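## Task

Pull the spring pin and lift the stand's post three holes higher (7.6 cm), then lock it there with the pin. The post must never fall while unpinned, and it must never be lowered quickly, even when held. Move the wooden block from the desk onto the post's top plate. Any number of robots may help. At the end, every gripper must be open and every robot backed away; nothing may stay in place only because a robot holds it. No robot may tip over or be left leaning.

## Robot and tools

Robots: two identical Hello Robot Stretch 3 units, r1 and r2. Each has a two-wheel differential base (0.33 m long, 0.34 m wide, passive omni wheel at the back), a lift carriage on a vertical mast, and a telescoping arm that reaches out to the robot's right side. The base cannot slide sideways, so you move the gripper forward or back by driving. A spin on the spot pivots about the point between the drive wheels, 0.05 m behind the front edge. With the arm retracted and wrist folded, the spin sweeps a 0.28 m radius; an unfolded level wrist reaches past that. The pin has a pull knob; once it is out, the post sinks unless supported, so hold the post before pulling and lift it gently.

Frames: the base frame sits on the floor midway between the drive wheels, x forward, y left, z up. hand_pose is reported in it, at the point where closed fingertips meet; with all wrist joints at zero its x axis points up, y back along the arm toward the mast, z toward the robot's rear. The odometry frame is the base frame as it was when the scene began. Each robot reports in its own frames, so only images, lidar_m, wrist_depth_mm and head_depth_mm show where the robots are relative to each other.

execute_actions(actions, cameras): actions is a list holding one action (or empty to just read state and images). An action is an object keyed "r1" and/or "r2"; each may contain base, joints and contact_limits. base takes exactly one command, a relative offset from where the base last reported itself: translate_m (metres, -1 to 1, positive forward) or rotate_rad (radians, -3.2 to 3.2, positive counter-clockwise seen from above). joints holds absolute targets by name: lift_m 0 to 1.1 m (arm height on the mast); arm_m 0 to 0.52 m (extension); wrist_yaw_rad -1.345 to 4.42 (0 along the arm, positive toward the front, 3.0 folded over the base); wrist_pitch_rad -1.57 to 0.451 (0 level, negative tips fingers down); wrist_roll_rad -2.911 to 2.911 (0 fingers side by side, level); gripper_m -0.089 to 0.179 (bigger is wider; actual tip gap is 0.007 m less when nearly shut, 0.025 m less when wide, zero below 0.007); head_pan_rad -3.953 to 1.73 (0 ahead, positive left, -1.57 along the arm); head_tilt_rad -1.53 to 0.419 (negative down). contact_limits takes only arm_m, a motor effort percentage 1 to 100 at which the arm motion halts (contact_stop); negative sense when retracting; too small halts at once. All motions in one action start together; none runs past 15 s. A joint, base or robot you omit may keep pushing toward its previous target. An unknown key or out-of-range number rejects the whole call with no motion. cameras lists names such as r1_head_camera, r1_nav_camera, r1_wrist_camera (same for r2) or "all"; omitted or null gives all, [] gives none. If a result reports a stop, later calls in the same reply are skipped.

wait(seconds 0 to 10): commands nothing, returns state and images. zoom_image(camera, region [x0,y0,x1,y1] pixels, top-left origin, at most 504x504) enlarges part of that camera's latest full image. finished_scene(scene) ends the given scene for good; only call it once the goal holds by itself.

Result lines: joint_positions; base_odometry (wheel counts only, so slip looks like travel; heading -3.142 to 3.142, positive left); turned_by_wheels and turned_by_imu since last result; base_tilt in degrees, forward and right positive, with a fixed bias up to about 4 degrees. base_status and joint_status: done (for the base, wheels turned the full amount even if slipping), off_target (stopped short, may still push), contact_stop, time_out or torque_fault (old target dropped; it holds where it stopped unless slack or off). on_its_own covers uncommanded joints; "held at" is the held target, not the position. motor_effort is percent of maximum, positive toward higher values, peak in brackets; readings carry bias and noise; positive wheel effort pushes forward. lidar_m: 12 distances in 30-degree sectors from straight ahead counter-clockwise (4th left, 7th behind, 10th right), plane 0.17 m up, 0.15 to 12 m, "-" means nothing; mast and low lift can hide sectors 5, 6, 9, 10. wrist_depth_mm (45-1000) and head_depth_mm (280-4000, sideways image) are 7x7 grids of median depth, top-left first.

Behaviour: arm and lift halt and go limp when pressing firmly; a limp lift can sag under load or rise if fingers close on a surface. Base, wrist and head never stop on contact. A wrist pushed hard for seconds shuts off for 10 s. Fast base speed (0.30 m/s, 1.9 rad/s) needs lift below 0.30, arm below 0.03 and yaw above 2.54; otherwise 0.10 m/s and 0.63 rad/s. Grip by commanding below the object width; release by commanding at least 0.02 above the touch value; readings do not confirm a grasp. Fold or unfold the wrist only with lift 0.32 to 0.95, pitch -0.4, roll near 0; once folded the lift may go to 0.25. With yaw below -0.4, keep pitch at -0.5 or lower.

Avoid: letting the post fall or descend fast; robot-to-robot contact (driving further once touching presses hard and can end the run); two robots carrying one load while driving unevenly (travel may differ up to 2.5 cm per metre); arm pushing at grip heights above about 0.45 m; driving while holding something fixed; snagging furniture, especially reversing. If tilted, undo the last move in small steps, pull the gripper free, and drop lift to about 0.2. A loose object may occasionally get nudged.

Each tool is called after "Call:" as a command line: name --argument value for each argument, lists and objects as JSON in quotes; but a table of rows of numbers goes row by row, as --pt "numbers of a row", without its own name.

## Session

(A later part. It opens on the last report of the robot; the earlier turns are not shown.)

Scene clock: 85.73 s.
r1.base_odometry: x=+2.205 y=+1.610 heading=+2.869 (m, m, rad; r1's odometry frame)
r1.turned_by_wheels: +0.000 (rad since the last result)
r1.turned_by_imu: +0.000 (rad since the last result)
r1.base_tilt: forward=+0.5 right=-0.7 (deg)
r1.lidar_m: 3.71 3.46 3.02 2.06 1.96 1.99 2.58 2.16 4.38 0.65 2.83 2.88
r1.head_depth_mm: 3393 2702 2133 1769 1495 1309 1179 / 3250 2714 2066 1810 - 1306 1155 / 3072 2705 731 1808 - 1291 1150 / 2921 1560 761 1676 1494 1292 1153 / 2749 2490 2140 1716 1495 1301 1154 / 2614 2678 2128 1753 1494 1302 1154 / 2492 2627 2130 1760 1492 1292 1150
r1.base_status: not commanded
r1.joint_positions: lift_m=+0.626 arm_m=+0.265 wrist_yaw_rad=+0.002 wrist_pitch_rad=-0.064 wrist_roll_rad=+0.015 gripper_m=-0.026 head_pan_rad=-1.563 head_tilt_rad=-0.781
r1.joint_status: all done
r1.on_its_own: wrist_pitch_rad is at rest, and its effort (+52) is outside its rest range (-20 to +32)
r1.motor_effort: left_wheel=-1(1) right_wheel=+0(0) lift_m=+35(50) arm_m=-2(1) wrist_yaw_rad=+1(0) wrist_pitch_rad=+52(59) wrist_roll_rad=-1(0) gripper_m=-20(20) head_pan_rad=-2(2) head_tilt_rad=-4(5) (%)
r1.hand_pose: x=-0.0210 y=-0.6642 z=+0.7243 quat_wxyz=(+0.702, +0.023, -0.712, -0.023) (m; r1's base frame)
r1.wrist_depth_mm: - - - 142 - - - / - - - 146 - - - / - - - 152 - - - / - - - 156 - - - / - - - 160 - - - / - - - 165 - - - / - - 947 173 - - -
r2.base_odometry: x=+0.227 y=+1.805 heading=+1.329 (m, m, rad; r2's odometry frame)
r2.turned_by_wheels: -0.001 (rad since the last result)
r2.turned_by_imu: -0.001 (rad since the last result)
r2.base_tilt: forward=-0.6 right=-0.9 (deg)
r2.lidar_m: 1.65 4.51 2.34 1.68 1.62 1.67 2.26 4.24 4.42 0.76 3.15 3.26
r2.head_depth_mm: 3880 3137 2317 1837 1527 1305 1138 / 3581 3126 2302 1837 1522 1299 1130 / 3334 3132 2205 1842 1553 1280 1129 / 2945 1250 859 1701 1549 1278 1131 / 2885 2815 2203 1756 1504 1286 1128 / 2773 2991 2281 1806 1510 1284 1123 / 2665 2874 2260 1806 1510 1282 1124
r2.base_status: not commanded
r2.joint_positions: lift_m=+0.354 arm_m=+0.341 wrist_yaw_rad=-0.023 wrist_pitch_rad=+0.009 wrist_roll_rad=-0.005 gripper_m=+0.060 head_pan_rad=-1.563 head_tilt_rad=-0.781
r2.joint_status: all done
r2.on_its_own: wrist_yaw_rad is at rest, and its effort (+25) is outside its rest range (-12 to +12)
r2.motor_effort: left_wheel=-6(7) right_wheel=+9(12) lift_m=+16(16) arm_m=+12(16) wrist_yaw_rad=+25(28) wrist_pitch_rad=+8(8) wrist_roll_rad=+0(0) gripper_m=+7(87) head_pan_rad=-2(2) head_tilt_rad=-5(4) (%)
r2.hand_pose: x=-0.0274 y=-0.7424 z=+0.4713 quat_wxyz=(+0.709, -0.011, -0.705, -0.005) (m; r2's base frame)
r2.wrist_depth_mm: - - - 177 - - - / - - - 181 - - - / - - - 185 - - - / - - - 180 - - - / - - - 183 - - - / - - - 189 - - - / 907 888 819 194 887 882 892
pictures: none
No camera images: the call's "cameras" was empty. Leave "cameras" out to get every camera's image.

Call:
execute_actions --actions '[{"r2":{"joints":{"arm_m":0.325}},"r1":{"joints":{"lift_m":0.62,"wrist_pitch_rad":0.055,"arm_m":0.262}}}]' --cameras '[]'

Call:
execute_actions --actions '[{"r2":{"joints":{"arm_m":0.342}}}]' --cameras '[]'

Call:
execute_actions --actions '[{"r2":{"joints":{"gripper_m":-0.05}}}]' --cameras '[]'

Call:
execute_actions --actions '[{"r2":{"joints":{"arm_m":0.327}},"r1":{"joints":{"lift_m":0.65}}}]' --cameras '[]'

Call:
execute_actions --actions '[{"r1":{"joints":{"lift_m":0.638,"wrist_pitch_rad":0.05}},"r2":{"joints":{"gripper_m":0.06}}}]' --cameras '[]'

Scene clock: 91.80 s.
r1.base_odometry: x=+2.205 y=+1.610 heading=+2.869 (m, m, rad; r1's odometry frame)
r1.turned_by_wheels: +0.000 (rad since the last result)
r1.turned_by_imu: +0.001 (rad since the last result)
r1.base_tilt: forward=+0.4 right=-0.4 (deg)
r1.lidar_m: 3.68 3.47 3.02 2.06 1.95 2.00 2.58 2.16 4.39 0.66 2.83 2.88
r1.head_depth_mm: 3384 2712 2142 1760 1503 1312 1183 / 3236 2680 2062 1767 - 1307 1150 / 3116 2703 733 1754 - 1293 1157 / 2910 1561 758 1676 1492 1286 1157 / 2788 2491 2123 1714 1495 1299 1151 / 2654 2700 2141 1758 1501 1302 1149 / 2492 2619 2124 1750 1494 1301 1153
r1.base_status: not commanded
r1.joint_positions: lift_m=+0.620 arm_m=+0.263 wrist_yaw_rad=+0.002 wrist_pitch_rad=-0.042 wrist_roll_rad=+0.015 gripper_m=-0.026 head_pan_rad=-1.563 head_tilt_rad=-0.781
r1.joint_status: wrist_pitch_rad off_target (ended at -0.042, target +0.055); the others done
r1.on_its_own: wrist_pitch_rad is at rest, and its effort (+44) is outside its rest range (-20 to +32)
r1.motor_effort: left_wheel=-1(1) right_wheel=-1(0) lift_m=+35(33) arm_m=-13(9) wrist_yaw_rad=-1(0) wrist_pitch_rad=+44(52) wrist_roll_rad=+0(0) gripper_m=-19(21) head_pan_rad=-2(2) head_tilt_rad=-4(5) (%)
r1.hand_pose: x=-0.0210 y=-0.6627 z=+0.7239 quat_wxyz=(+0.702, +0.016, -0.712, -0.015) (m; r1's base frame)
r1.wrist_depth_mm: - - - 145 - - - / - - - 149 - - - / - - - 154 - - - / - - - 158 - - - / - - - 161 - - - / - - - 166 - - - / - - 962 171 - - -
r2.base_odometry: x=+0.227 y=+1.805 heading=+1.330 (m, m, rad; r2's odometry frame)
r2.turned_by_wheels: +0.001 (rad since the last result)
r2.turned_by_imu: +0.001 (rad since the last result)
r2.base_tilt: forward=-0.5 right=-0.8 (deg)
r2.lidar_m: 1.66 4.50 2.33 1.69 1.62 1.67 2.26 4.25 4.41 0.76 3.16 3.25
r2.head_depth_mm: 3880 3104 2310 1851 1529 1297 1139 / 3603 3072 2303 1811 1516 1297 1133 / 3319 3111 2207 1824 1549 1272 1129 / 3001 1266 860 1694 1542 1267 1137 / 2861 2895 2192 1757 1494 1284 1124 / 2796 2962 2292 1794 1510 1289 1120 / 2669 2842 2254 1802 1508 1280 1123
r2.base_status: not commanded
r2.joint_positions: lift_m=+0.354 arm_m=+0.325 wrist_yaw_rad=-0.003 wrist_pitch_rad=+0.009 wrist_roll_rad=-0.005 gripper_m=+0.060 head_pan_rad=-1.563 head_tilt_rad=-0.781
r2.joint_status: all done
r2.motor_effort: left_wheel=+0(6) right_wheel=-1(9) lift_m=+16(16) arm_m=-3(9) wrist_yaw_rad=+3(30) wrist_pitch_rad=+8(8) wrist_roll_rad=+0(0) gripper_m=+0(7) head_pan_rad=-3(4) head_tilt_rad=-5(5) (%)
r2.hand_pose: x=-0.0222 y=-0.7267 z=+0.4713 quat_wxyz=(+0.709, -0.004, -0.705, +0.002) (m; r2's base frame)
r2.wrist_depth_mm: - - - 192 - - - / - - - 196 - - - / - - - 201 - - - / - - - 197 - - - / - - - 199 - - - / - - - 205 - - - / 909 933 856 211 885 861 896
pictures: none
No camera images: the call's "cameras" was empty. Leave "cameras" out to get every camera's image.

Scene clock: 92.77 s.
r1.base_odometry: x=+2.205 y=+1.610 heading=+2.869 (m, m, rad; r1's odometry frame)
r1.turned_by_wheels: +0.000 (rad since the last result)
r1.turned_by_imu: +0.000 (rad since the last result)
r1.base_tilt: forward=+0.6 right=-0.5 (deg)
r1.lidar_m: 3.69 3.46 3.02 2.05 1.95 1.99 2.58 2.16 4.39 0.65 2.82 2.88
r1.head_depth_mm: 3404 2687 2111 1766 1507 1310 1179 / 3277 2683 2063 1766 - 1307 1144 / 3151 2718 736 1752 - 1295 1159 / 2879 1558 758 1675 1493 1298 1154 / 2771 2511 2123 1713 1494 1307 1153 / 2610 2694 2121 1759 1489 1305 1158 / 2531 2653 2130 1762 1496 1298 1156
r1.base_status: not commanded
r1.joint_positions: lift_m=+0.620 arm_m=+0.263 wrist_yaw_rad=+0.002 wrist_pitch_rad=-0.042 wrist_roll_rad=+0.015 gripper_m=-0.026 head_pan_rad=-1.563 head_tilt_rad=-0.781
r1.joint_status: not commanded
r1.on_its_own: wrist_pitch_rad is at rest, and its effort (+44) is outside its rest range (-20 to +32)
r1.motor_effort: left_wheel=-1(1) right_wheel=-1(1) lift_m=+34(34) arm_m=-13(13) wrist_yaw_rad=-1(1) wrist_pitch_rad=+44(44) wrist_roll_rad=+0(0) gripper_m=-18(19) head_pan_rad=-2(2) head_tilt_rad=-5(4) (%)
r1.hand_pose: x=-0.0210 y=-0.6627 z=+0.7239 quat_wxyz=(+0.702, +0.016, -0.712, -0.015) (m; r1's base frame)
r1.wrist_depth_mm: - - - 146 - - - / - - - 149 - - - / - - - 154 - - - / - - - 158 - - - / - - - 160 - - - / - - - 166 - - - / - - 966 172 - - -
r2.base_odometry: x=+0.227 y=+1.805 heading=+1.330 (m, m, rad; r2's odometry frame)
r2.turned_by_wheels: +0.000 (rad since the last result)
r2.turned_by_imu: +0.000 (rad since the last result)
r2.base_tilt: forward=-0.5 right=-0.8 (deg)
r2.lidar_m: 1.66 4.50 2.33 1.68 1.63 1.67 2.26 4.26 4.40 0.76 3.15 3.28
r2.head_depth_mm: 3843 3152 2305 1830 1518 1297 1132 / 3589 3137 2319 1845 1524 1300 1136 / 3343 3066 2202 1818 1551 1275 1127 / 3006 1279 858 1693 1530 1284 1129 / 2875 2934 2194 1751 1509 1283 1125 / 2786 2948 2274 1800 1500 1279 1126 / 2669 2892 2260 1801 1498 1277 1120
r2.base_status: not commanded
r2.joint_positions: lift_m=+0.354 arm_m=+0.342 wrist_yaw_rad=-0.003 wrist_pitch_rad=+0.009 wrist_roll_rad=-0.005 gripper_m=+0.060 head_pan_rad=-1.563 head_tilt_rad=-0.781
r2.joint_status: all done
r2.motor_effort: left_wheel=+0(1) right_wheel=+0(1) lift_m=+17(16) arm_m=+3(5) wrist_yaw_rad=+2(3) wrist_pitch_rad=+8(8) wrist_roll_rad=+0(0) gripper_m=+0(0) head_pan_rad=-3(3) head_tilt_rad=-5(4) (%)
r2.hand_pose: x=-0.0222 y=-0.7432 z=+0.4713 quat_wxyz=(+0.709, -0.004, -0.705, +0.002) (m; r2's base frame)
r2.wrist_depth_mm: - - - 176 - - - / - - - 180 - - - / - - - 184 - - - / - - - 179 - - - / - - - 182 - - - / - - - 186 - - - / 895 896 865 192 888 859 892
pictures: none
No camera images: the call's "cameras" was empty. Leave "cameras" out to get every camera's image.

Scene clock: 94.37 s.
r1.base_odometry: x=+2.205 y=+1.610 heading=+2.869 (m, m, rad; r1's odometry frame)
r1.turned_by_wheels: +0.000 (rad since the last result)
r1.turned_by_imu: +0.000 (rad since the last result)
r1.base_tilt: forward=+0.5 right=-0.6 (deg)
r1.lidar_m: 3.70 3.46 3.01 2.06 1.96 1.99 2.58 2.16 4.38 0.66 2.83 2.88
r1.head_depth_mm: 3355 2701 2145 1761 1505 1302 1175 / 3248 2732 2077 1756 - 1306 1147 / 3102 2697 731 1757 - 1302 1153 / 2899 1561 760 1685 1503 1294 1152 / 2756 2516 2119 1725 1498 1300 1152 / 2631 2675 2114 1753 1494 1295 1146 / 2516 2653 2117 1756 1496 1300 1158
r1.base_status: not commanded
r1.joint_positions: lift_m=+0.620 arm_m=+0.263 wrist_yaw_rad=+0.002 wrist_pitch_rad=-0.042 wrist_roll_rad=+0.015 gripper_m=-0.026 head_pan_rad=-1.563 head_tilt_rad=-0.781
r1.joint_status: not commanded
r1.on_its_own: wrist_pitch_rad is at rest, and its effort (+44) is outside its rest range (-20 to +32)
r1.motor_effort: left_wheel=-1(1) right_wheel=+0(0) lift_m=+34(33) arm_m=-13(12) wrist_yaw_rad=+0(1) wrist_pitch_rad=+44(44) wrist_roll_rad=+0(0) gripper_m=-21(20) head_pan_rad=-2(2) head_tilt_rad=-4(5) (%)
r1.hand_pose: x=-0.0210 y=-0.6627 z=+0.7239 quat_wxyz=(+0.702, +0.016, -0.712, -0.015) (m; r1's base frame)
r1.wrist_depth_mm: - - - 146 - - - / - - - 150 - - - / - - - 154 - - - / - - - 158 - - - / - - - 161 - - - / - - - 167 - - - / - - 966 172 - - -
r2.base_odometry: x=+0.227 y=+1.805 heading=+1.330 (m, m, rad; r2's odometry frame)
r2.turned_by_wheels: +0.000 (rad since the last result)
r2.turned_by_imu: +0.000 (rad since the last result)
r2.base_tilt: forward=-0.6 right=-0.9 (deg)
r2.lidar_m: 1.65 4.51 2.33 1.68 1.63 1.67 2.26 4.26 4.40 0.76 3.16 3.24
r2.head_depth_mm: 3768 3142 2328 1832 1528 1296 1138 / 3598 3095 2313 1836 1515 1298 1131 / 3322 3095 2211 1833 1558 1270 1122 / 3006 1268 860 1695 1519 1276 1126 / 2880 2927 2203 1746 1517 1287 1127 / 2809 2985 2262 1824 1501 1288 1122 / 2672 2884 2262 1796 1498 1281 1122
r2.base_status: not commanded
r2.joint_positions: lift_m=+0.354 arm_m=+0.342 wrist_yaw_rad=+0.000 wrist_pitch_rad=+0.009 wrist_roll_rad=-0.005 gripper_m=-0.049 head_pan_rad=-1.563 head_tilt_rad=-0.781
r2.joint_status: all done
r2.motor_effort: left_wheel=+1(1) right_wheel=+0(2) lift_m=+16(16) arm_m=+3(3) wrist_yaw_rad=+0(2) wrist_pitch_rad=+8(8) wrist_roll_rad=+0(0) gripper_m=-27(100) head_pan_rad=-3(3) head_tilt_rad=-5(4) (%)
r2.hand_pose: x=-0.0215 y=-0.7432 z=+0.4713 quat_wxyz=(+0.709, -0.003, -0.705, +0.003) (m; r2's base frame)
r2.wrist_depth_mm: - - - 176 - - - / - - - 181 - - - / - - - 183 - - - / - - - 178 - - - / - - - 181 - - - / - - - 145 - - - / 902 882 810 192 891 866 878
pictures: none
No camera images: the call's "cameras" was empty. Leave "cameras" out to get every camera's image.

Scene clock: 95.43 s.
r1.base_odometry: x=+2.205 y=+1.610 heading=+2.870 (m, m, rad; r1's odometry frame)
r1.turned_by_wheels: +0.000 (rad since the last result)
r1.turned_by_imu: +0.000 (rad since the last result)
r1.base_tilt: forward=+0.4 right=-0.5 (deg)
r1.lidar_m: 3.69 3.47 3.01 2.06 1.96 1.99 2.59 2.16 4.38 0.65 2.82 2.88
r1.head_depth_mm: 3416 2737 2141 1753 1501 1313 - / 3260 2717 2055 1799 - 1293 1154 / 3082 2696 720 1801 1435 1299 1154 / 2893 1538 1144 1685 1502 1296 1151 / 2765 2480 2136 1717 1498 1303 1155 / 2639 2699 2120 1757 1491 1293 1157 / 2515 2630 2117 1749 1486 1304 1152
r1.base_status: not commanded
r1.joint_positions: lift_m=+0.649 arm_m=+0.263 wrist_yaw_rad=+0.002 wrist_pitch_rad=-0.067 wrist_roll_rad=+0.015 gripper_m=-0.026 head_pan_rad=-1.563 head_tilt_rad=-0.781
r1.joint_status: all done
r1.on_its_own: wrist_pitch_rad is at rest, and its effort (+56) is outside its rest range (-20 to +32)
r1.motor_effort: left_wheel=+0(1) right_wheel=-2(2) lift_m=+55(55) arm_m=-11(12) wrist_yaw_rad=+0(1) wrist_pitch_rad=+56(57) wrist_roll_rad=+0(1) gripper_m=-19(20) head_pan_rad=-2(2) head_tilt_rad=-4(4) (%)
r1.hand_pose: x=-0.0210 y=-0.6617 z=+0.7468 quat_wxyz=(+0.702, +0.025, -0.712, -0.024) (m; r1's base frame)
r1.wrist_depth_mm: - - - 145 - - - / - - - 149 - - - / - - - 154 - - - / - - - 158 - - - / - - - 162 - - - / - - - 168 - - - / - - 987 175 - - -
r2.base_odometry: x=+0.227 y=+1.805 heading=+1.330 (m, m, rad; r2's odometry frame)
r2.turned_by_wheels: +0.000 (rad since the last result)
r2.turned_by_imu: +0.000 (rad since the last result)
r2.base_tilt: forward=-0.5 right=-0.9 (deg)
r2.lidar_m: 1.65 4.50 2.33 1.69 1.63 1.67 2.27 4.27 4.41 0.76 3.15 3.26
r2.head_depth_mm: 3822 3143 2303 1837 1522 1301 1135 / 3556 3124 2323 1834 1508 1291 1131 / 3367 3066 2237 1822 1548 1265 1128 / 2916 1132 878 1703 1530 1267 1129 / 2824 2928 2275 1750 1504 1282 1131 / 2784 2984 2267 1808 1496 1286 1126 / 2691 2853 2251 1789 1497 1277 1121
r2.base_status: not commanded
r2.joint_positions: lift_m=+0.354 arm_m=+0.328 wrist_yaw_rad=+0.001 wrist_pitch_rad=+0.015 wrist_roll_rad=-0.005 gripper_m=-0.043 head_pan_rad=-1.563 head_tilt_rad=-0.781
r2.joint_status: all done
r2.on_its_own: gripper_m is held at -0.044, not at your -0.050, by its stall guard, which is still easing
r2.motor_effort: left_wheel=+0(2) right_wheel=-1(1) lift_m=+16(16) arm_m=-10(17) wrist_yaw_rad=-2(2) wrist_pitch_rad=+6(8) wrist_roll_rad=+0(0) gripper_m=-20(27) head_pan_rad=-1(3) head_tilt_rad=-4(4) (%)
r2.hand_pose: x=-0.0212 y=-0.7294 z=+0.4728 quat_wxyz=(+0.709, -0.005, -0.705, +0.005) (m; r2's base frame)
r2.wrist_depth_mm: - - - 190 - - - / - - - 194 - - - / - - - 198 - - - / - - - 192 - - - / - - - 196 - - - / - - - 201 - - - / 917 896 841 208 887 900 891
pictures: none
No camera images: the call's "cameras" was empty. Leave "cameras" out to get every camera's image.

Scene clock: 96.97 s.
r1.base_odometry: x=+2.205 y=+1.610 heading=+2.870 (m, m, rad; r1's odometry frame)
r1.turned_by_wheels: +0.000 (rad since the last result)
r1.turned_by_imu: +0.000 (rad since the last result)
r1.base_tilt: forward=+0.5 right=-0.7 (deg)
r1.lidar_m: 3.69 3.46 2.99 2.06 1.96 1.99 2.59 2.16 4.39 0.66 2.83 2.88
r1.head_depth_mm: 3383 2707 2133 1770 1498 1308 - / 3232 2695 2077 1808 - 1293 1156 / 3123 2700 719 1813 - 1299 1158 / 2925 1544 1141 1677 1498 1294 1157 / 2765 2510 2131 1727 1504 1303 1156 / 2623 2672 2124 1737 1494 1299 1154 / 2514 2657 2121 1753 1488 1303 1151
r1.base_status: not commanded
r1.joint_positions: lift_m=+0.638 arm_m=+0.262 wrist_yaw_rad=+0.002 wrist_pitch_rad=-0.029 wrist_roll_rad=+0.015 gripper_m=-0.026 head_pan_rad=-1.563 head_tilt_rad=-0.781
r1.joint_status: wrist_pitch_rad off_target (ended at -0.029, target +0.050); the others done
r1.on_its_own: wrist_pitch_rad is at rest, and its effort (+36) is outside its rest range (-20 to +32)
r1.motor_effort: left_wheel=-1(0) right_wheel=-2(1) lift_m=+32(47) arm_m=-8(11) wrist_yaw_rad=-1(1) wrist_pitch_rad=+36(56) wrist_roll_rad=+0(0) gripper_m=-19(20) head_pan_rad=-2(2) head_tilt_rad=-5(4) (%)
r1.hand_pose: x=-0.0210 y=-0.6629 z=+0.7453 quat_wxyz=(+0.702, +0.011, -0.712, -0.010) (m; r1's base frame)
r1.wrist_depth_mm: - - - 148 - - - / - - - 151 - - - / - - - 154 - - - / - - - 159 - - - / - - - 162 - - - / - - - 167 - - - / - - - 172 - - -
r2.base_odometry: x=+0.227 y=+1.805 heading=+1.330 (m, m, rad; r2's odometry frame)
r2.turned_by_wheels: +0.000 (rad since the last result)
r2.turned_by_imu: +0.000 (rad since the last result)
r2.base_tilt: forward=-0.5 right=-0.8 (deg)
r2.lidar_m: 1.65 4.50 2.33 1.68 1.63 1.67 2.27 4.25 4.41 0.76 3.16 3.26
r2.head_depth_mm: 3786 3137 2321 1838 1515 1298 1139 / 3546 3093 2291 1835 1517 1298 1132 / 3333 3133 2232 1823 1552 1267 1130 / 2887 1164 877 1690 1537 1273 1125 / 2836 2911 2281 1750 1501 1283 1123 / 2806 2977 2286 1801 1502 1285 1120 / 2667 2876 2280 1817 1507 1287 1120
r2.base_status: not commanded
r2.joint_positions: lift_m=+0.354 arm_m=+0.327 wrist_yaw_rad=+0.001 wrist_pitch_rad=+0.014 wrist_roll_rad=-0.005 gripper_m=+0.060 head_pan_rad=-1.563 head_tilt_rad=-0.781
r2.joint_status: all done
r2.motor_effort: left_wheel=+1(1) right_wheel=+0(1) lift_m=+16(17) arm_m=-3(10) wrist_yaw_rad=-2(2) wrist_pitch_rad=+6(6) wrist_roll_rad=+0(0) gripper_m=+0(80) head_pan_rad=-4(3) head_tilt_rad=-4(3) (%)
r2.hand_pose: x=-0.0213 y=-0.7288 z=+0.4725 quat_wxyz=(+0.709, -0.004, -0.705, +0.005) (m; r2's base frame)
r2.wrist_depth_mm: - - - 190 - - - / - - - 195 - - - / - - - 199 - - - / - - - 194 - - - / - - - 197 - - - / - - - 204 - - - / 915 910 859 208 898 901 889
pictures: none
No camera images: the call's "cameras" was empty. Leave "cameras" out to get every camera's image.

Call:
execute_actions --actions '[{"r1":{"joints":{"wrist_pitch_rad":0.055,"lift_m":0.644}},"r2":{"joints":{"arm_m":0.342}}}]' --cameras '["r2_wrist_camera"]'

Call:
execute_actions --actions '[{"r2":{"joints":{"gripper_m":-0.05}}}]' --cameras '[]'

Call:
execute_actions --actions '[{"r1":{"joints":{"lift_m":0.675}},"r2":{"joints":{"arm_m":0.327}}}]' --cameras '["r2_wrist_camera"]'

Scene clock: 111.67 s.
r1.base_odometry: x=+2.205 y=+1.610 heading=+2.870 (m, m, rad; r1's odometry frame)
r1.turned_by_wheels: +0.000 (rad since the last result)
r1.turned_by_imu: +0.001 (rad since the last result)
r1.base_tilt: forward=+0.5 right=-0.6 (deg)
r1.lidar_m: 3.67 3.45 3.00 2.06 1.96 1.99 2.59 2.16 4.39 0.66 2.83 2.88
r1.head_depth_mm: 3355 2720 2156 1766 1493 1310 - / 3264 2712 2057 1802 - 1277 1156 / 3094 2720 720 1802 1421 1292 1151 / 2869 1545 1134 1661 1491 1288 1155 / 2772 2503 2120 1710 1492 1298 1152 / 2620 2703 2133 1759 1490 1297 1152 / 2509 2649 2128 1759 1492 1302 1153
r1.base_status: not commanded
r1.joint_positions: lift_m=+0.643 arm_m=+0.262 wrist_yaw_rad=+0.002 wrist_pitch_rad=-0.047 wrist_roll_rad=+0.015 gripper_m=-0.026 head_pan_rad=-1.563 head_tilt_rad=-0.781
r1.joint_status: wrist_pitch_rad off_target (ended at -0.047, target +0.055); the others done
r1.on_its_own: wrist_pitch_rad is at rest, and its effort (+47) is outside its rest range (-20 to +32)
r1.motor_effort: left_wheel=+0(0) right_wheel=-1(1) lift_m=+52(53) arm_m=-8(7) wrist_yaw_rad=-2(1) wrist_pitch_rad=+47(47) wrist_roll_rad=+0(0) gripper_m=-20(19) head_pan_rad=-2(2) head_tilt_rad=-4(5) (%)
r1.hand_pose: x=-0.0210 y=-0.6623 z=+0.7461 quat_wxyz=(+0.702, +0.017, -0.712, -0.016) (m; r1's base frame)
r1.wrist_depth_mm: - - - 146 - - - / - - - 150 - - - / - - - 154 - - - / - - - 158 - - - / - - - 162 - - - / - - - 167 - - - / - - 981 173 - - -
r2.base_odometry: x=+0.227 y=+1.805 heading=+1.330 (m, m, rad; r2's odometry frame)
r2.turned_by_wheels: +0.000 (rad since the last result)
r2.turned_by_imu: +0.000 (rad since the last result)
r2.base_tilt: forward=-0.5 right=-0.8 (deg)
r2.lidar_m: 1.66 4.51 2.33 1.68 1.63 1.67 2.26 4.27 4.41 0.76 3.16 3.28
r2.head_depth_mm: 3845 3125 2317 1832 1515 1303 1136 / 3588 3092 2326 1821 1520 1301 1133 / 3367 3094 2224 1838 1545 1266 1129 / 2872 1139 882 1702 1536 1281 1127 / 2861 2938 2270 1739 1514 1286 1124 / 2796 2989 2278 1807 1498 1281 1124 / 2690 2893 2256 1806 1495 1290 1119
r2.base_status: not commanded
r2.joint_positions: lift_m=+0.354 arm_m=+0.342 wrist_yaw_rad=+0.001 wrist_pitch_rad=+0.014 wrist_roll_rad=-0.005 gripper_m=+0.060 head_pan_rad=-1.563 head_tilt_rad=-0.781
r2.joint_status: all done
r2.motor_effort: left_wheel=+1(0) right_wheel=-2(1) lift_m=+17(17) arm_m=+3(4) wrist_yaw_rad=-2(2) wrist_pitch_rad=+6(6) wrist_roll_rad=+0(0) gripper_m=+0(0) head_pan_rad=-3(3) head_tilt_rad=-4(6) (%)
r2.hand_pose: x=-0.0213 y=-0.7433 z=+0.4725 quat_wxyz=(+0.709, -0.004, -0.705, +0.005) (m; r2's base frame)
r2.wrist_depth_mm: - - - 176 - - - / - - - 179 - - - / - - - 185 - - - / - - - 179 - - - / - - - 181 - - - / - - - 187 - - - / 908 891 865 192 890 882 877
pictures: r2_wrist_camera
Images, in order (width x height): r2_wrist_camera 644x364.

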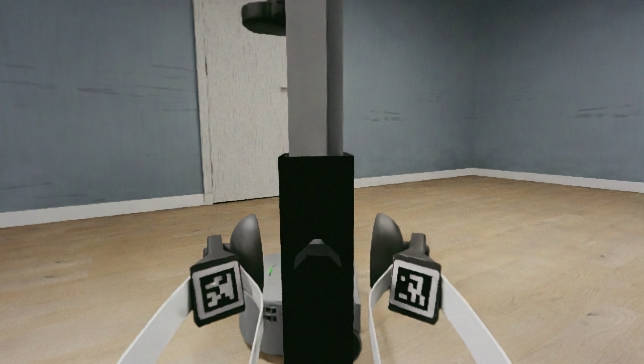

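Scene clock: 113.27 s.
r1.base_odometry: x=+2.205 y=+1.610 heading=+2.870 (m, m, rad; r1's odometry frame)
r1.turned_by_wheels: +0.000 (rad since the last result)
r1.turned_by_imu: +0.000 (rad since the last result)
r1.base_tilt: forward=+0.4 right=-0.6 (deg)
r1.lidar_m: 3.67 3.46 3.01 2.05 1.96 1.99 2.60 2.16 4.41 0.66 2.83 2.88
r1.head_depth_mm: 3403 2715 2134 1757 1497 1300 - / 3230 2673 2056 1804 - 1282 1153 / 3111 2697 720 1815 1419 1295 1155 / 2910 1553 1130 1679 1505 1290 1156 / 2765 2506 2108 1717 1488 1301 1149 / 2638 2706 2120 1752 1502 1297 1152 / 2501 2648 2122 1750 1490 1295 1155
r1.base_status: not commanded
r1.joint_positions: lift_m=+0.643 arm_m=+0.262 wrist_yaw_rad=+0.002 wrist_pitch_rad=-0.047 wrist_roll_rad=+0.015 gripper_m=-0.026 head_pan_rad=-1.563 head_tilt_rad=-0.781
r1.joint_status: not commanded
r1.on_its_own: wrist_pitch_rad is at rest, and its effort (+46) is outside its rest range (-20 to +32)
r1.motor_effort: left_wheel=-1(1) right_wheel=-2(1) lift_m=+52(51) arm_m=-8(7) wrist_yaw_rad=+0(1) wrist_pitch_rad=+46(47) wrist_roll_rad=+0(0) gripper_m=-19(20) head_pan_rad=-2(2) head_tilt_rad=-4(6) (%)
r1.hand_pose: x=-0.0210 y=-0.6623 z=+0.7461 quat_wxyz=(+0.702, +0.017, -0.712, -0.016) (m; r1's base frame)
r1.wrist_depth_mm: - - - 146 - - - / - - - 150 - - - / - - - 154 - - - / - - - 158 - - - / - - - 163 - - - / - - - 168 - - - / - - 983 173 - - -
r2.base_odometry: x=+0.227 y=+1.805 heading=+1.330 (m, m, rad; r2's odometry frame)
r2.turned_by_wheels: +0.000 (rad since the last result)
r2.turned_by_imu: +0.000 (rad since the last result)
r2.base_tilt: forward=-0.5 right=-0.9 (deg)
r2.lidar_m: 1.66 4.51 2.33 1.69 1.62 1.67 2.25 4.26 4.44 0.76 3.16 3.26
r2.head_depth_mm: 3898 3181 2321 1842 1511 1300 1132 / 3568 3126 2304 1836 1523 1296 1134 / 3335 3153 2214 1833 1552 1273 1127 / 2870 1147 884 1694 1527 1282 1125 / 2819 2950 2289 1752 1512 1286 1129 / 2783 2965 2266 1803 1511 1287 1126 / 2686 2846 2257 1788 1502 1291 1122
r2.base_status: not commanded
r2.joint_positions: lift_m=+0.354 arm_m=+0.342 wrist_yaw_rad=+0.001 wrist_pitch_rad=+0.013 wrist_roll_rad=-0.005 gripper_m=-0.049 head_pan_rad=-1.563 head_tilt_rad=-0.781
r2.joint_status: all done
r2.motor_effort: left_wheel=+1(1) right_wheel=+0(1) lift_m=+16(17) arm_m=+3(3) wrist_yaw_rad=-1(2) wrist_pitch_rad=+6(6) wrist_roll_rad=+0(0) gripper_m=-27(100) head_pan_rad=-4(3) head_tilt_rad=-4(4) (%)
r2.hand_pose: x=-0.0213 y=-0.7432 z=+0.4724 quat_wxyz=(+0.709, -0.004, -0.705, +0.005) (m; r2's base frame)
r2.wrist_depth_mm: - - - 176 - - - / - - - 181 - - - / - - - 185 - - - / - - - 179 - - - / - - - 182 - - - / - - - 145 - - - / 919 913 818 193 908 895 892
pictures: none
No camera images: the call's "cameras" was empty. Leave "cameras" out to get every camera's image.

Scene clock: 114.33 s.
r1.base_odometry: x=+2.205 y=+1.610 heading=+2.870 (m, m, rad; r1's odometry frame)
r1.turned_by_wheels: +0.000 (rad since the last result)
r1.turned_by_imu: +0.000 (rad since the last result)
r1.base_tilt: forward=+0.5 right=-0.5 (deg)
r1.lidar_m: 3.68 3.46 3.02 2.05 1.95 1.99 2.58 2.16 4.40 0.66 2.82 2.87
r1.head_depth_mm: 3395 2716 2159 1766 1506 1315 - / 3253 2704 2066 1862 1438 1310 1155 / 3141 2702 775 - 1435 1290 1158 / 2903 1518 1163 1679 1491 1289 1160 / 2796 2510 2129 1716 1491 1302 1148 / 2632 2710 2106 1759 1491 1302 1152 / 2526 2655 2130 1742 1496 1295 1152
r1.base_status: not commanded
r1.joint_positions: lift_m=+0.674 arm_m=+0.262 wrist_yaw_rad=+0.002 wrist_pitch_rad=-0.067 wrist_roll_rad=+0.015 gripper_m=-0.026 head_pan_rad=-1.563 head_tilt_rad=-0.781
r1.joint_status: all done
r1.on_its_own: wrist_pitch_rad is at rest, and its effort (+56) is outside its rest range (-20 to +32)
r1.motor_effort: left_wheel=-1(0) right_wheel=-1(1) lift_m=+54(54) arm_m=-8(7) wrist_yaw_rad=-2(1) wrist_pitch_rad=+56(57) wrist_roll_rad=+0(0) gripper_m=-18(18) head_pan_rad=-2(2) head_tilt_rad=-4(4) (%)
r1.hand_pose: x=-0.0210 y=-0.6615 z=+0.7718 quat_wxyz=(+0.702, +0.024, -0.712, -0.024) (m; r1's base frame)
r1.wrist_depth_mm: - - - 144 - - - / - - - 149 - - - / - - - 153 - - - / - - - 159 - - - / - - - 162 - - - / - - - 168 - - - / - - 997 175 - - -
r2.base_odometry: x=+0.227 y=+1.805 heading=+1.330 (m, m, rad; r2's odometry frame)
r2.turned_by_wheels: +0.000 (rad since the last result)
r2.turned_by_imu: +0.000 (rad since the last result)
r2.base_tilt: forward=-0.5 right=-0.8 (deg)
r2.lidar_m: 1.66 4.49 2.33 1.68 1.62 1.67 2.26 4.26 4.40 0.76 3.15 3.27
r2.head_depth_mm: 3884 3111 2318 1834 1532 1307 1130 / 3596 3097 2288 1838 1523 1296 1133 / 3303 3109 2239 1825 1552 1271 1129 / 1357 1001 899 1691 1536 1264 1125 / 2804 2937 2280 1751 1510 1291 1121 / 2826 2965 2263 1809 1503 1288 1123 / 2641 2857 2256 1791 1498 1285 1118
r2.base_status: not commanded
r2.joint_positions: lift_m=+0.354 arm_m=+0.328 wrist_yaw_rad=+0.001 wrist_pitch_rad=+0.019 wrist_roll_rad=-0.005 gripper_m=-0.043 head_pan_rad=-1.563 head_tilt_rad=-0.781
r2.joint_status: all done
r2.on_its_own: gripper_m is held at -0.044, not at your -0.050, by its stall guard, which is still easing
r2.motor_effort: left_wheel=+0(1) right_wheel=-1(3) lift_m=+17(17) arm_m=-10(17) wrist_yaw_rad=-2(2) wrist_pitch_rad=+4(6) wrist_roll_rad=+0(0) gripper_m=-20(28) head_pan_rad=-2(3) head_tilt_rad=-4(4) (%)
r2.hand_pose: x=-0.0212 y=-0.7294 z=+0.4738 quat_wxyz=(+0.709, -0.006, -0.705, +0.007) (m; r2's base frame)
r2.wrist_depth_mm: - - - 191 - - - / - - - 194 - - - / - - - 198 - - - / - - - 192 - - - / - - - 196 - - - / - - - 202 - - - / 918 911 863 207 922 933 888
pictures: r2_wrist_camera
Images, in order (width x height): r2_wrist_camera 644x364.

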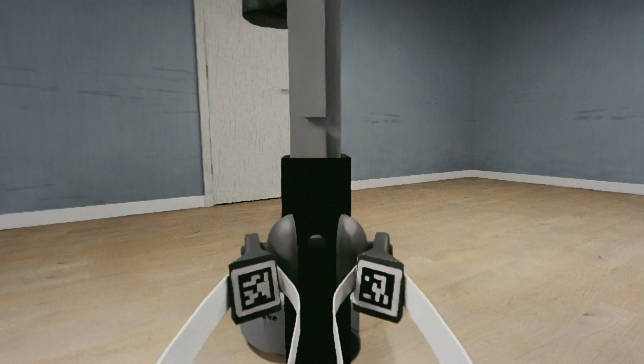

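Past hole 1.

Call:
execute_actions --actions '[{"r1":{"joints":{"wrist_pitch_rad":0.05,"lift_m":0.665}},"r2":{"joints":{"gripper_m":0.06}}}]' --cameras '[]'

Call:
execute_actions --actions '[{"r2":{"joints":{"arm_m":0.342}}}]' --cameras '[]'

Call:
execute_actions --actions '[{"r2":{"joints":{"gripper_m":-0.05}}}]' --cameras '[]'

Call:
execute_actions --actions '[{"r1":{"joints":{"lift_m":0.697}},"r2":{"joints":{"arm_m":0.327}}}]' --cameras '["r2_wrist_camera"]'

Call:
execute_actions --actions '[{"r1":{"joints":{"wrist_pitch_rad":0.055,"lift_m":0.689}},"r2":{"joints":{"gripper_m":0.06}}}]' --cameras '[]'

Scene clock: 119.90 s.
r1.base_odometry: x=+2.205 y=+1.610 heading=+2.870 (m, m, rad; r1's odometry frame)
r1.turned_by_wheels: +0.000 (rad since the last result)
r1.turned_by_imu: +0.001 (rad since the last result)
r1.base_tilt: forward=+0.6 right=-0.5 (deg)
r1.lidar_m: 3.68 3.47 3.01 2.06 1.96 1.99 2.59 2.16 4.38 0.66 2.82 2.89
r1.head_depth_mm: 3375 2697 2138 1761 1510 1318 - / 3200 2723 2068 1830 - 1309 1146 / 3113 2715 775 - 1433 1293 1150 / 2904 1517 1165 1673 1498 1288 1158 / 2776 2529 2130 1719 1484 1303 1157 / 2636 2701 2117 1771 1485 1299 1155 / 2510 2652 2122 1756 1500 1305 1153
r1.base_status: not commanded
r1.joint_positions: lift_m=+0.665 arm_m=+0.262 wrist_yaw_rad=+0.002 wrist_pitch_rad=-0.036 wrist_roll_rad=+0.015 gripper_m=-0.026 head_pan_rad=-1.563 head_tilt_rad=-0.781
r1.joint_status: wrist_pitch_rad off_target (ended at -0.036, target +0.050); the others done
r1.on_its_own: wrist_pitch_rad is at rest, and its effort (+39) is outside its rest range (-20 to +32)
r1.motor_effort: left_wheel=+0(1) right_wheel=-2(1) lift_m=+32(47) arm_m=-8(9) wrist_yaw_rad=+0(1) wrist_pitch_rad=+39(55) wrist_roll_rad=+0(0) gripper_m=-20(20) head_pan_rad=-2(2) head_tilt_rad=-4(4) (%)
r1.hand_pose: x=-0.0210 y=-0.6627 z=+0.7705 quat_wxyz=(+0.702, +0.014, -0.712, -0.012) (m; r1's base frame)
r1.wrist_depth_mm: - - - 147 - - - / - - - 151 - - - / - - - 154 - - - / - - - 158 - - - / - - - 162 - - - / - - - 167 - - - / - - - 171 - - -
r2.base_odometry: x=+0.227 y=+1.805 heading=+1.330 (m, m, rad; r2's odometry frame)
r2.turned_by_wheels: +0.000 (rad since the last result)
r2.turned_by_imu: +0.001 (rad since the last result)
r2.base_tilt: forward=-0.5 right=-0.9 (deg)
r2.lidar_m: 1.66 4.50 2.34 1.69 1.63 1.67 2.25 4.27 4.41 0.76 3.16 3.26
r2.head_depth_mm: 3818 3144 2318 1833 1520 1301 1134 / 3583 3144 2304 1841 1514 1300 1127 / 3363 3091 2219 1833 1541 1265 1129 / 1379 1007 906 1692 1541 1265 1119 / 2857 2935 2293 1743 1508 1294 1127 / 2781 2941 2257 1794 1510 1287 1123 / 2674 2873 2254 1808 1503 1287 1119
r2.base_status: not commanded
r2.joint_positions: lift_m=+0.354 arm_m=+0.327 wrist_yaw_rad=+0.001 wrist_pitch_rad=+0.014 wrist_roll_rad=-0.005 gripper_m=+0.060 head_pan_rad=-1.563 head_tilt_rad=-0.781
r2.joint_status: all done
r2.motor_effort: left_wheel=+1(0) right_wheel=+0(0) lift_m=+16(17) arm_m=-3(10) wrist_yaw_rad=-2(2) wrist_pitch_rad=+6(6) wrist_roll_rad=+0(0) gripper_m=+0(79) head_pan_rad=-2(1) head_tilt_rad=-4(4) (%)
r2.hand_pose: x=-0.0213 y=-0.7288 z=+0.4726 quat_wxyz=(+0.709, -0.005, -0.705, +0.005) (m; r2's base frame)
r2.wrist_depth_mm: - - - 190 - - - / - - - 195 - - - / - - - 198 - - - / - - - 193 - - - / - - - 198 - - - / - - - 203 - - - / 887 905 866 209 899 895 890
pictures: none
No camera images: the call's "cameras" was empty. Leave "cameras" out to get every camera's image.

Scene clock: 120.83 s.
r1.base_odometry: x=+2.205 y=+1.610 heading=+2.870 (m, m, rad; r1's odometry frame)
r1.turned_by_wheels: +0.000 (rad since the last result)
r1.turned_by_imu: +0.000 (rad since the last result)
r1.base_tilt: forward=+0.5 right=-0.7 (deg)
r1.lidar_m: 3.67 3.45 3.01 2.06 1.96 1.99 2.59 2.16 4.38 0.66 2.83 2.88
r1.head_depth_mm: 3420 2722 2153 1759 1504 1321 - / 3208 2709 2094 1836 - 1309 1142 / 3133 2706 776 - 1439 1292 1157 / 2906 1520 1161 1672 1501 1298 1153 / 2776 2512 2130 1702 1498 1301 1154 / 2641 2692 2145 1749 1497 1303 1155 / 2500 2660 2121 1749 1490 1297 1153
r1.base_status: not commanded
r1.joint_positions: lift_m=+0.665 arm_m=+0.262 wrist_yaw_rad=+0.002 wrist_pitch_rad=-0.036 wrist_roll_rad=+0.015 gripper_m=-0.026 head_pan_rad=-1.563 head_tilt_rad=-0.781
r1.joint_status: not commanded
r1.on_its_own: wrist_pitch_rad is at rest, and its effort (+39) is outside its rest range (-20 to +32)
r1.motor_effort: left_wheel=+0(1) right_wheel=-2(1) lift_m=+32(32) arm_m=-7(8) wrist_yaw_rad=-1(1) wrist_pitch_rad=+39(39) wrist_roll_rad=+0(0) gripper_m=-18(19) head_pan_rad=-2(2) head_tilt_rad=-4(4) (%)
r1.hand_pose: x=-0.0210 y=-0.6627 z=+0.7705 quat_wxyz=(+0.702, +0.014, -0.712, -0.012) (m; r1's base frame)
r1.wrist_depth_mm: - - - 147 - - - / - - - 150 - - - / - - - 154 - - - / - - - 159 - - - / - - - 161 - - - / - - - 166 - - - / - - 987 172 - - -
r2.base_odometry: x=+0.227 y=+1.805 heading=+1.330 (m, m, rad; r2's odometry frame)
r2.turned_by_wheels: +0.000 (rad since the last result)
r2.turned_by_imu: +0.000 (rad since the last result)
r2.base_tilt: forward=-0.5 right=-0.8 (deg)
r2.lidar_m: 1.66 4.51 2.33 1.68 1.62 1.67 2.26 4.26 4.42 0.76 3.16 3.28
r2.head_depth_mm: 3827 3193 2324 1834 1525 1303 1133 / 3537 3153 2301 1820 1518 1291 1132 / 3298 3121 2227 1822 1555 1267 1130 / 1385 1012 902 1684 1520 1278 1128 / 2846 2940 2285 1756 1509 1290 1123 / 2828 2971 2294 1811 1497 1279 1121 / 2680 2884 2266 1796 1501 1282 1120
r2.base_status: not commanded
r2.joint_positions: lift_m=+0.354 arm_m=+0.342 wrist_yaw_rad=+0.001 wrist_pitch_rad=+0.014 wrist_roll_rad=-0.005 gripper_m=+0.060 head_pan_rad=-1.563 head_tilt_rad=-0.781
r2.joint_status: all done
r2.motor_effort: left_wheel=+1(1) right_wheel=+0(1) lift_m=+16(16) arm_m=+3(3) wrist_yaw_rad=-1(1) wrist_pitch_rad=+6(6) wrist_roll_rad=+0(0) gripper_m=+0(0) head_pan_rad=-1(3) head_tilt_rad=-4(4) (%)
r2.hand_pose: x=-0.0213 y=-0.7433 z=+0.4726 quat_wxyz=(+0.709, -0.004, -0.705, +0.005) (m; r2's base frame)
r2.wrist_depth_mm: - - - 177 - - - / - - - 181 - - - / - - - 184 - - - / - - - 179 - - - / - - - 183 - - - / - - - 186 - - - / 923 913 876 192 881 895 878
pictures: none
No camera images: the call's "cameras" was empty. Leave "cameras" out to get every camera's image.

Scene clock: 122.43 s.
r1.base_odometry: x=+2.205 y=+1.610 heading=+2.870 (m, m, rad; r1's odometry frame)
r1.turned_by_wheels: +0.000 (rad since the last result)
r1.turned_by_imu: +0.000 (rad since the last result)
r1.base_tilt: forward=+0.4 right=-0.7 (deg)
r1.lidar_m: 3.66 3.46 3.02 2.06 1.96 2.00 2.59 2.16 4.38 0.66 2.83 2.88
r1.head_depth_mm: 3350 2704 2131 1760 1497 1320 - / 3206 2691 2068 1829 - 1300 1147 / 3092 2687 774 - 1443 1299 1154 / 2915 1516 1160 1671 1501 1288 1154 / 2779 2505 2118 1721 1490 1305 1152 / 2651 2697 2118 1747 1496 1302 1151 / 2509 2615 2117 1758 1498 1310 1149
r1.base_status: not commanded
r1.joint_positions: lift_m=+0.665 arm_m=+0.262 wrist_yaw_rad=+0.002 wrist_pitch_rad=-0.036 wrist_roll_rad=+0.015 gripper_m=-0.026 head_pan_rad=-1.563 head_tilt_rad=-0.781
r1.joint_status: not commanded
r1.on_its_own: wrist_pitch_rad is at rest, and its effort (+39) is outside its rest range (-20 to +32)
r1.motor_effort: left_wheel=-1(0) right_wheel=-1(1) lift_m=+32(32) arm_m=-8(7) wrist_yaw_rad=-1(0) wrist_pitch_rad=+39(39) wrist_roll_rad=+0(1) gripper_m=-20(20) head_pan_rad=-2(2) head_tilt_rad=-5(5) (%)
r1.hand_pose: x=-0.0210 y=-0.6627 z=+0.7705 quat_wxyz=(+0.702, +0.014, -0.712, -0.012) (m; r1's base frame)
r1.wrist_depth_mm: - - - 147 - - - / - - - 151 - - - / - - - 154 - - - / - - - 158 - - - / - - - 162 - - - / - - - 167 - - - / - - - 171 - - -
r2.base_odometry: x=+0.227 y=+1.805 heading=+1.330 (m, m, rad; r2's odometry frame)
r2.turned_by_wheels: +0.000 (rad since the last result)
r2.turned_by_imu: +0.000 (rad since the last result)
r2.base_tilt: forward=-0.4 right=-0.9 (deg)
r2.lidar_m: 1.66 4.52 2.33 1.69 1.63 1.67 2.26 4.25 4.42 0.76 3.15 3.28
r2.head_depth_mm: 3791 3099 2306 1846 1531 1303 1139 / 3622 3132 2326 1828 1523 1299 1125 / 3373 3130 2211 1836 1559 1272 1128 / 1385 1008 903 1693 1526 1280 1128 / 2856 2942 2270 1747 1510 1284 1123 / 2801 2914 2263 1797 1505 1280 1118 / 2685 2896 2238 1802 1492 1279 1119
r2.base_status: not commanded
r2.joint_positions: lift_m=+0.354 arm_m=+0.342 wrist_yaw_rad=+0.001 wrist_pitch_rad=+0.014 wrist_roll_rad=-0.005 gripper_m=-0.049 head_pan_rad=-1.563 head_tilt_rad=-0.781
r2.joint_status: all done
r2.motor_effort: left_wheel=+1(1) right_wheel=+0(2) lift_m=+16(17) arm_m=+4(4) wrist_yaw_rad=-3(2) wrist_pitch_rad=+6(6) wrist_roll_rad=+0(0) gripper_m=-27(100) head_pan_rad=-1(3) head_tilt_rad=-5(3) (%)
r2.hand_pose: x=-0.0213 y=-0.7432 z=+0.4725 quat_wxyz=(+0.709, -0.004, -0.705, +0.005) (m; r2's base frame)
r2.wrist_depth_mm: - - - 177 - - - / - - - 181 - - - / - - - 184 - - - / - - - 179 - - - / - - - 182 - - - / - - - 145 - - - / 911 912 818 192 892 918 880
pictures: none
No camera images: the call's "cameras" was empty. Leave "cameras" out to get every camera's image.

Scene clock: 123.50 s.
r1.base_odometry: x=+2.205 y=+1.610 heading=+2.870 (m, m, rad; r1's odometry frame)
r1.turned_by_wheels: +0.000 (rad since the last result)
r1.turned_by_imu: +0.000 (rad since the last result)
r1.base_tilt: forward=+0.6 right=-0.6 (deg)
r1.lidar_m: 3.68 3.45 3.01 2.05 1.96 2.00 2.59 2.16 4.42 0.66 2.83 2.89
r1.head_depth_mm: 3389 2667 2145 1768 1532 - - / 3245 2689 2067 1882 1431 1306 1149 / 3113 734 1958 - 1440 1289 1155 / 2885 1390 1196 1679 1487 1295 1154 / 2771 2502 2112 1719 1491 1303 1152 / 2624 2715 2131 1753 1492 1304 1149 / 2528 2637 2111 1749 1492 1297 1157
r1.base_status: not commanded
r1.joint_positions: lift_m=+0.696 arm_m=+0.262 wrist_yaw_rad=+0.002 wrist_pitch_rad=-0.072 wrist_roll_rad=+0.015 gripper_m=-0.026 head_pan_rad=-1.563 head_tilt_rad=-0.781
r1.joint_status: all done
r1.on_its_own: wrist_pitch_rad is at rest, and its effort (+56) is outside its rest range (-20 to +32)
r1.motor_effort: left_wheel=+0(1) right_wheel=-1(2) lift_m=+53(54) arm_m=-8(8) wrist_yaw_rad=-1(1) wrist_pitch_rad=+56(56) wrist_roll_rad=+0(0) gripper_m=-20(19) head_pan_rad=-2(1) head_tilt_rad=-4(4) (%)
r1.hand_pose: x=-0.0210 y=-0.6613 z=+0.7926 quat_wxyz=(+0.702, +0.026, -0.712, -0.025) (m; r1's base frame)
r1.wrist_depth_mm: - - - 144 - - - / - - - 148 - - - / - - - 153 - - - / - - - 158 - - - / - - - 162 - - - / - - - 169 - - - / - - 966 176 - - -
r2.base_odometry: x=+0.227 y=+1.805 heading=+1.330 (m, m, rad; r2's odometry frame)
r2.turned_by_wheels: +0.000 (rad since the last result)
r2.turned_by_imu: +0.000 (rad since the last result)
r2.base_tilt: forward=-0.6 right=-0.9 (deg)
r2.lidar_m: 1.66 4.52 2.33 1.68 1.63 1.67 2.26 4.25 4.39 0.76 3.16 3.27
r2.head_depth_mm: 3768 3169 2294 1843 1538 1308 1135 / 3496 3145 2298 1843 1519 1300 1133 / 3351 3073 2307 1828 1554 1271 1124 / 1341 972 1796 1694 1526 1263 1124 / 2782 2924 2268 1744 1497 1291 1125 / 2802 2998 2266 1812 1506 1279 1124 / 2711 2878 2274 1802 1507 1282 1128
r2.base_status: not commanded
r2.joint_positions: lift_m=+0.354 arm_m=+0.328 wrist_yaw_rad=+0.001 wrist_pitch_rad=+0.019 wrist_roll_rad=-0.005 gripper_m=-0.043 head_pan_rad=-1.563 head_tilt_rad=-0.781
r2.joint_status: all done
r2.on_its_own: gripper_m is held at -0.044, not at your -0.050, by its stall guard, which is still easing
r2.motor_effort: left_wheel=+0(2) right_wheel=-1(2) lift_m=+16(16) arm_m=-10(19) wrist_yaw_rad=-3(3) wrist_pitch_rad=+4(6) wrist_roll_rad=+0(0) gripper_m=-20(28) head_pan_rad=-4(3) head_tilt_rad=-4(5) (%)
r2.hand_pose: x=-0.0211 y=-0.7295 z=+0.4739 quat_wxyz=(+0.709, -0.006, -0.705, +0.007) (m; r2's base frame)
r2.wrist_depth_mm: - - - 190 - - - / - - - 195 - - - / - - - 198 - - - / - - - 193 - - - / - - - 195 - - - / - - - 201 - - - / 927 933 862 206 894 900 907
pictures: r2_wrist_camera
Images, in order (width x height): r2_wrist_camera 644x364.

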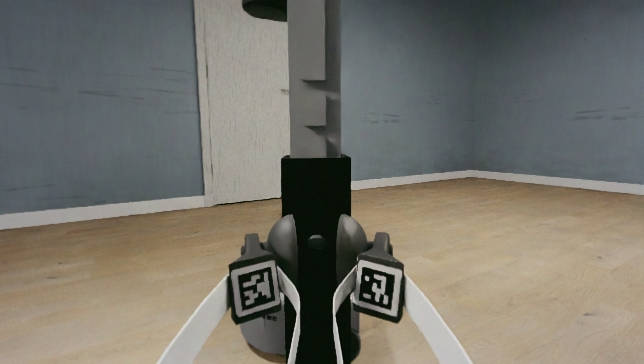

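Scene clock: 125.03 s.
r1.base_odometry: x=+2.205 y=+1.610 heading=+2.870 (m, m, rad; r1's odometry frame)
r1.turned_by_wheels: +0.000 (rad since the last result)
r1.turned_by_imu: +0.000 (rad since the last result)
r1.base_tilt: forward=+0.6 right=-0.6 (deg)
r1.lidar_m: 3.68 3.45 3.01 2.06 1.96 1.99 2.58 2.16 4.37 0.66 2.83 2.88
r1.head_depth_mm: 3418 2737 2134 1754 1516 - - / 3209 2713 2065 1869 1445 1279 1153 / 3097 737 1961 - 1441 1299 1155 / 2872 1390 1191 1671 1480 1287 1154 / 2781 2490 2116 1705 1501 1293 1155 / 2632 2697 2128 1750 1498 1299 1156 / 2513 2638 2125 1755 1492 1300 1152
r1.base_status: not commanded
r1.joint_positions: lift_m=+0.689 arm_m=+0.262 wrist_yaw_rad=+0.002 wrist_pitch_rad=-0.047 wrist_roll_rad=+0.015 gripper_m=-0.026 head_pan_rad=-1.563 head_tilt_rad=-0.781
r1.joint_status: wrist_pitch_rad off_target (ended at -0.047, target +0.055); the others done
r1.on_its_own: wrist_pitch_rad is at rest, and its effort (+46) is outside its rest range (-20 to +32)
r1.motor_effort: left_wheel=-1(0) right_wheel=-2(1) lift_m=+34(48) arm_m=-8(7) wrist_yaw_rad=+0(1) wrist_pitch_rad=+46(58) wrist_roll_rad=+0(1) gripper_m=-19(20) head_pan_rad=-2(2) head_tilt_rad=-5(4) (%)
r1.hand_pose: x=-0.0210 y=-0.6623 z=+0.7918 quat_wxyz=(+0.702, +0.017, -0.712, -0.016) (m; r1's base frame)
r1.wrist_depth_mm: - - - 146 - - - / - - - 149 - - - / - - - 155 - - - / - - - 159 - - - / - - - 162 - - - / - - - 167 - - - / - - - 173 - - -
r2.base_odometry: x=+0.227 y=+1.805 heading=+1.330 (m, m, rad; r2's odometry frame)
r2.turned_by_wheels: +0.000 (rad since the last result)
r2.turned_by_imu: +0.000 (rad since the last result)
r2.base_tilt: forward=-0.6 right=-0.9 (deg)
r2.lidar_m: 1.66 4.51 2.33 1.69 1.62 1.67 2.26 4.27 4.40 0.76 3.16 3.25
r2.head_depth_mm: 3909 3170 2341 1839 1526 1298 1133 / 3586 3107 2299 1840 1517 1300 1132 / 3366 3059 2301 1824 1550 1271 1125 / 1372 978 1803 1699 1543 1266 1130 / 2823 2904 2269 1747 1504 1285 1123 / 2810 2948 2260 1827 1503 1285 1120 / 2676 2868 2245 1809 1488 1279 1124
r2.base_status: not commanded
r2.joint_positions: lift_m=+0.354 arm_m=+0.327 wrist_yaw_rad=+0.001 wrist_pitch_rad=+0.014 wrist_roll_rad=-0.005 gripper_m=+0.060 head_pan_rad=-1.563 head_tilt_rad=-0.781
r2.joint_status: all done
r2.motor_effort: left_wheel=+1(1) right_wheel=-1(1) lift_m=+16(16) arm_m=-3(11) wrist_yaw_rad=-2(1) wrist_pitch_rad=+6(6) wrist_roll_rad=+0(0) gripper_m=+0(80) head_pan_rad=-3(1) head_tilt_rad=-3(3) (%)
r2.hand_pose: x=-0.0213 y=-0.7288 z=+0.4726 quat_wxyz=(+0.709, -0.005, -0.705, +0.005) (m; r2's base frame)
r2.wrist_depth_mm: - - - 191 - - - / - - - 195 - - - / - - - 199 - - - / - - - 195 - - - / - - - 197 - - - / - - - 203 - - - / 924 918 855 207 901 896 881
pictures: none
No camera images: the call's "cameras" was empty. Leave "cameras" out to get every camera's image.


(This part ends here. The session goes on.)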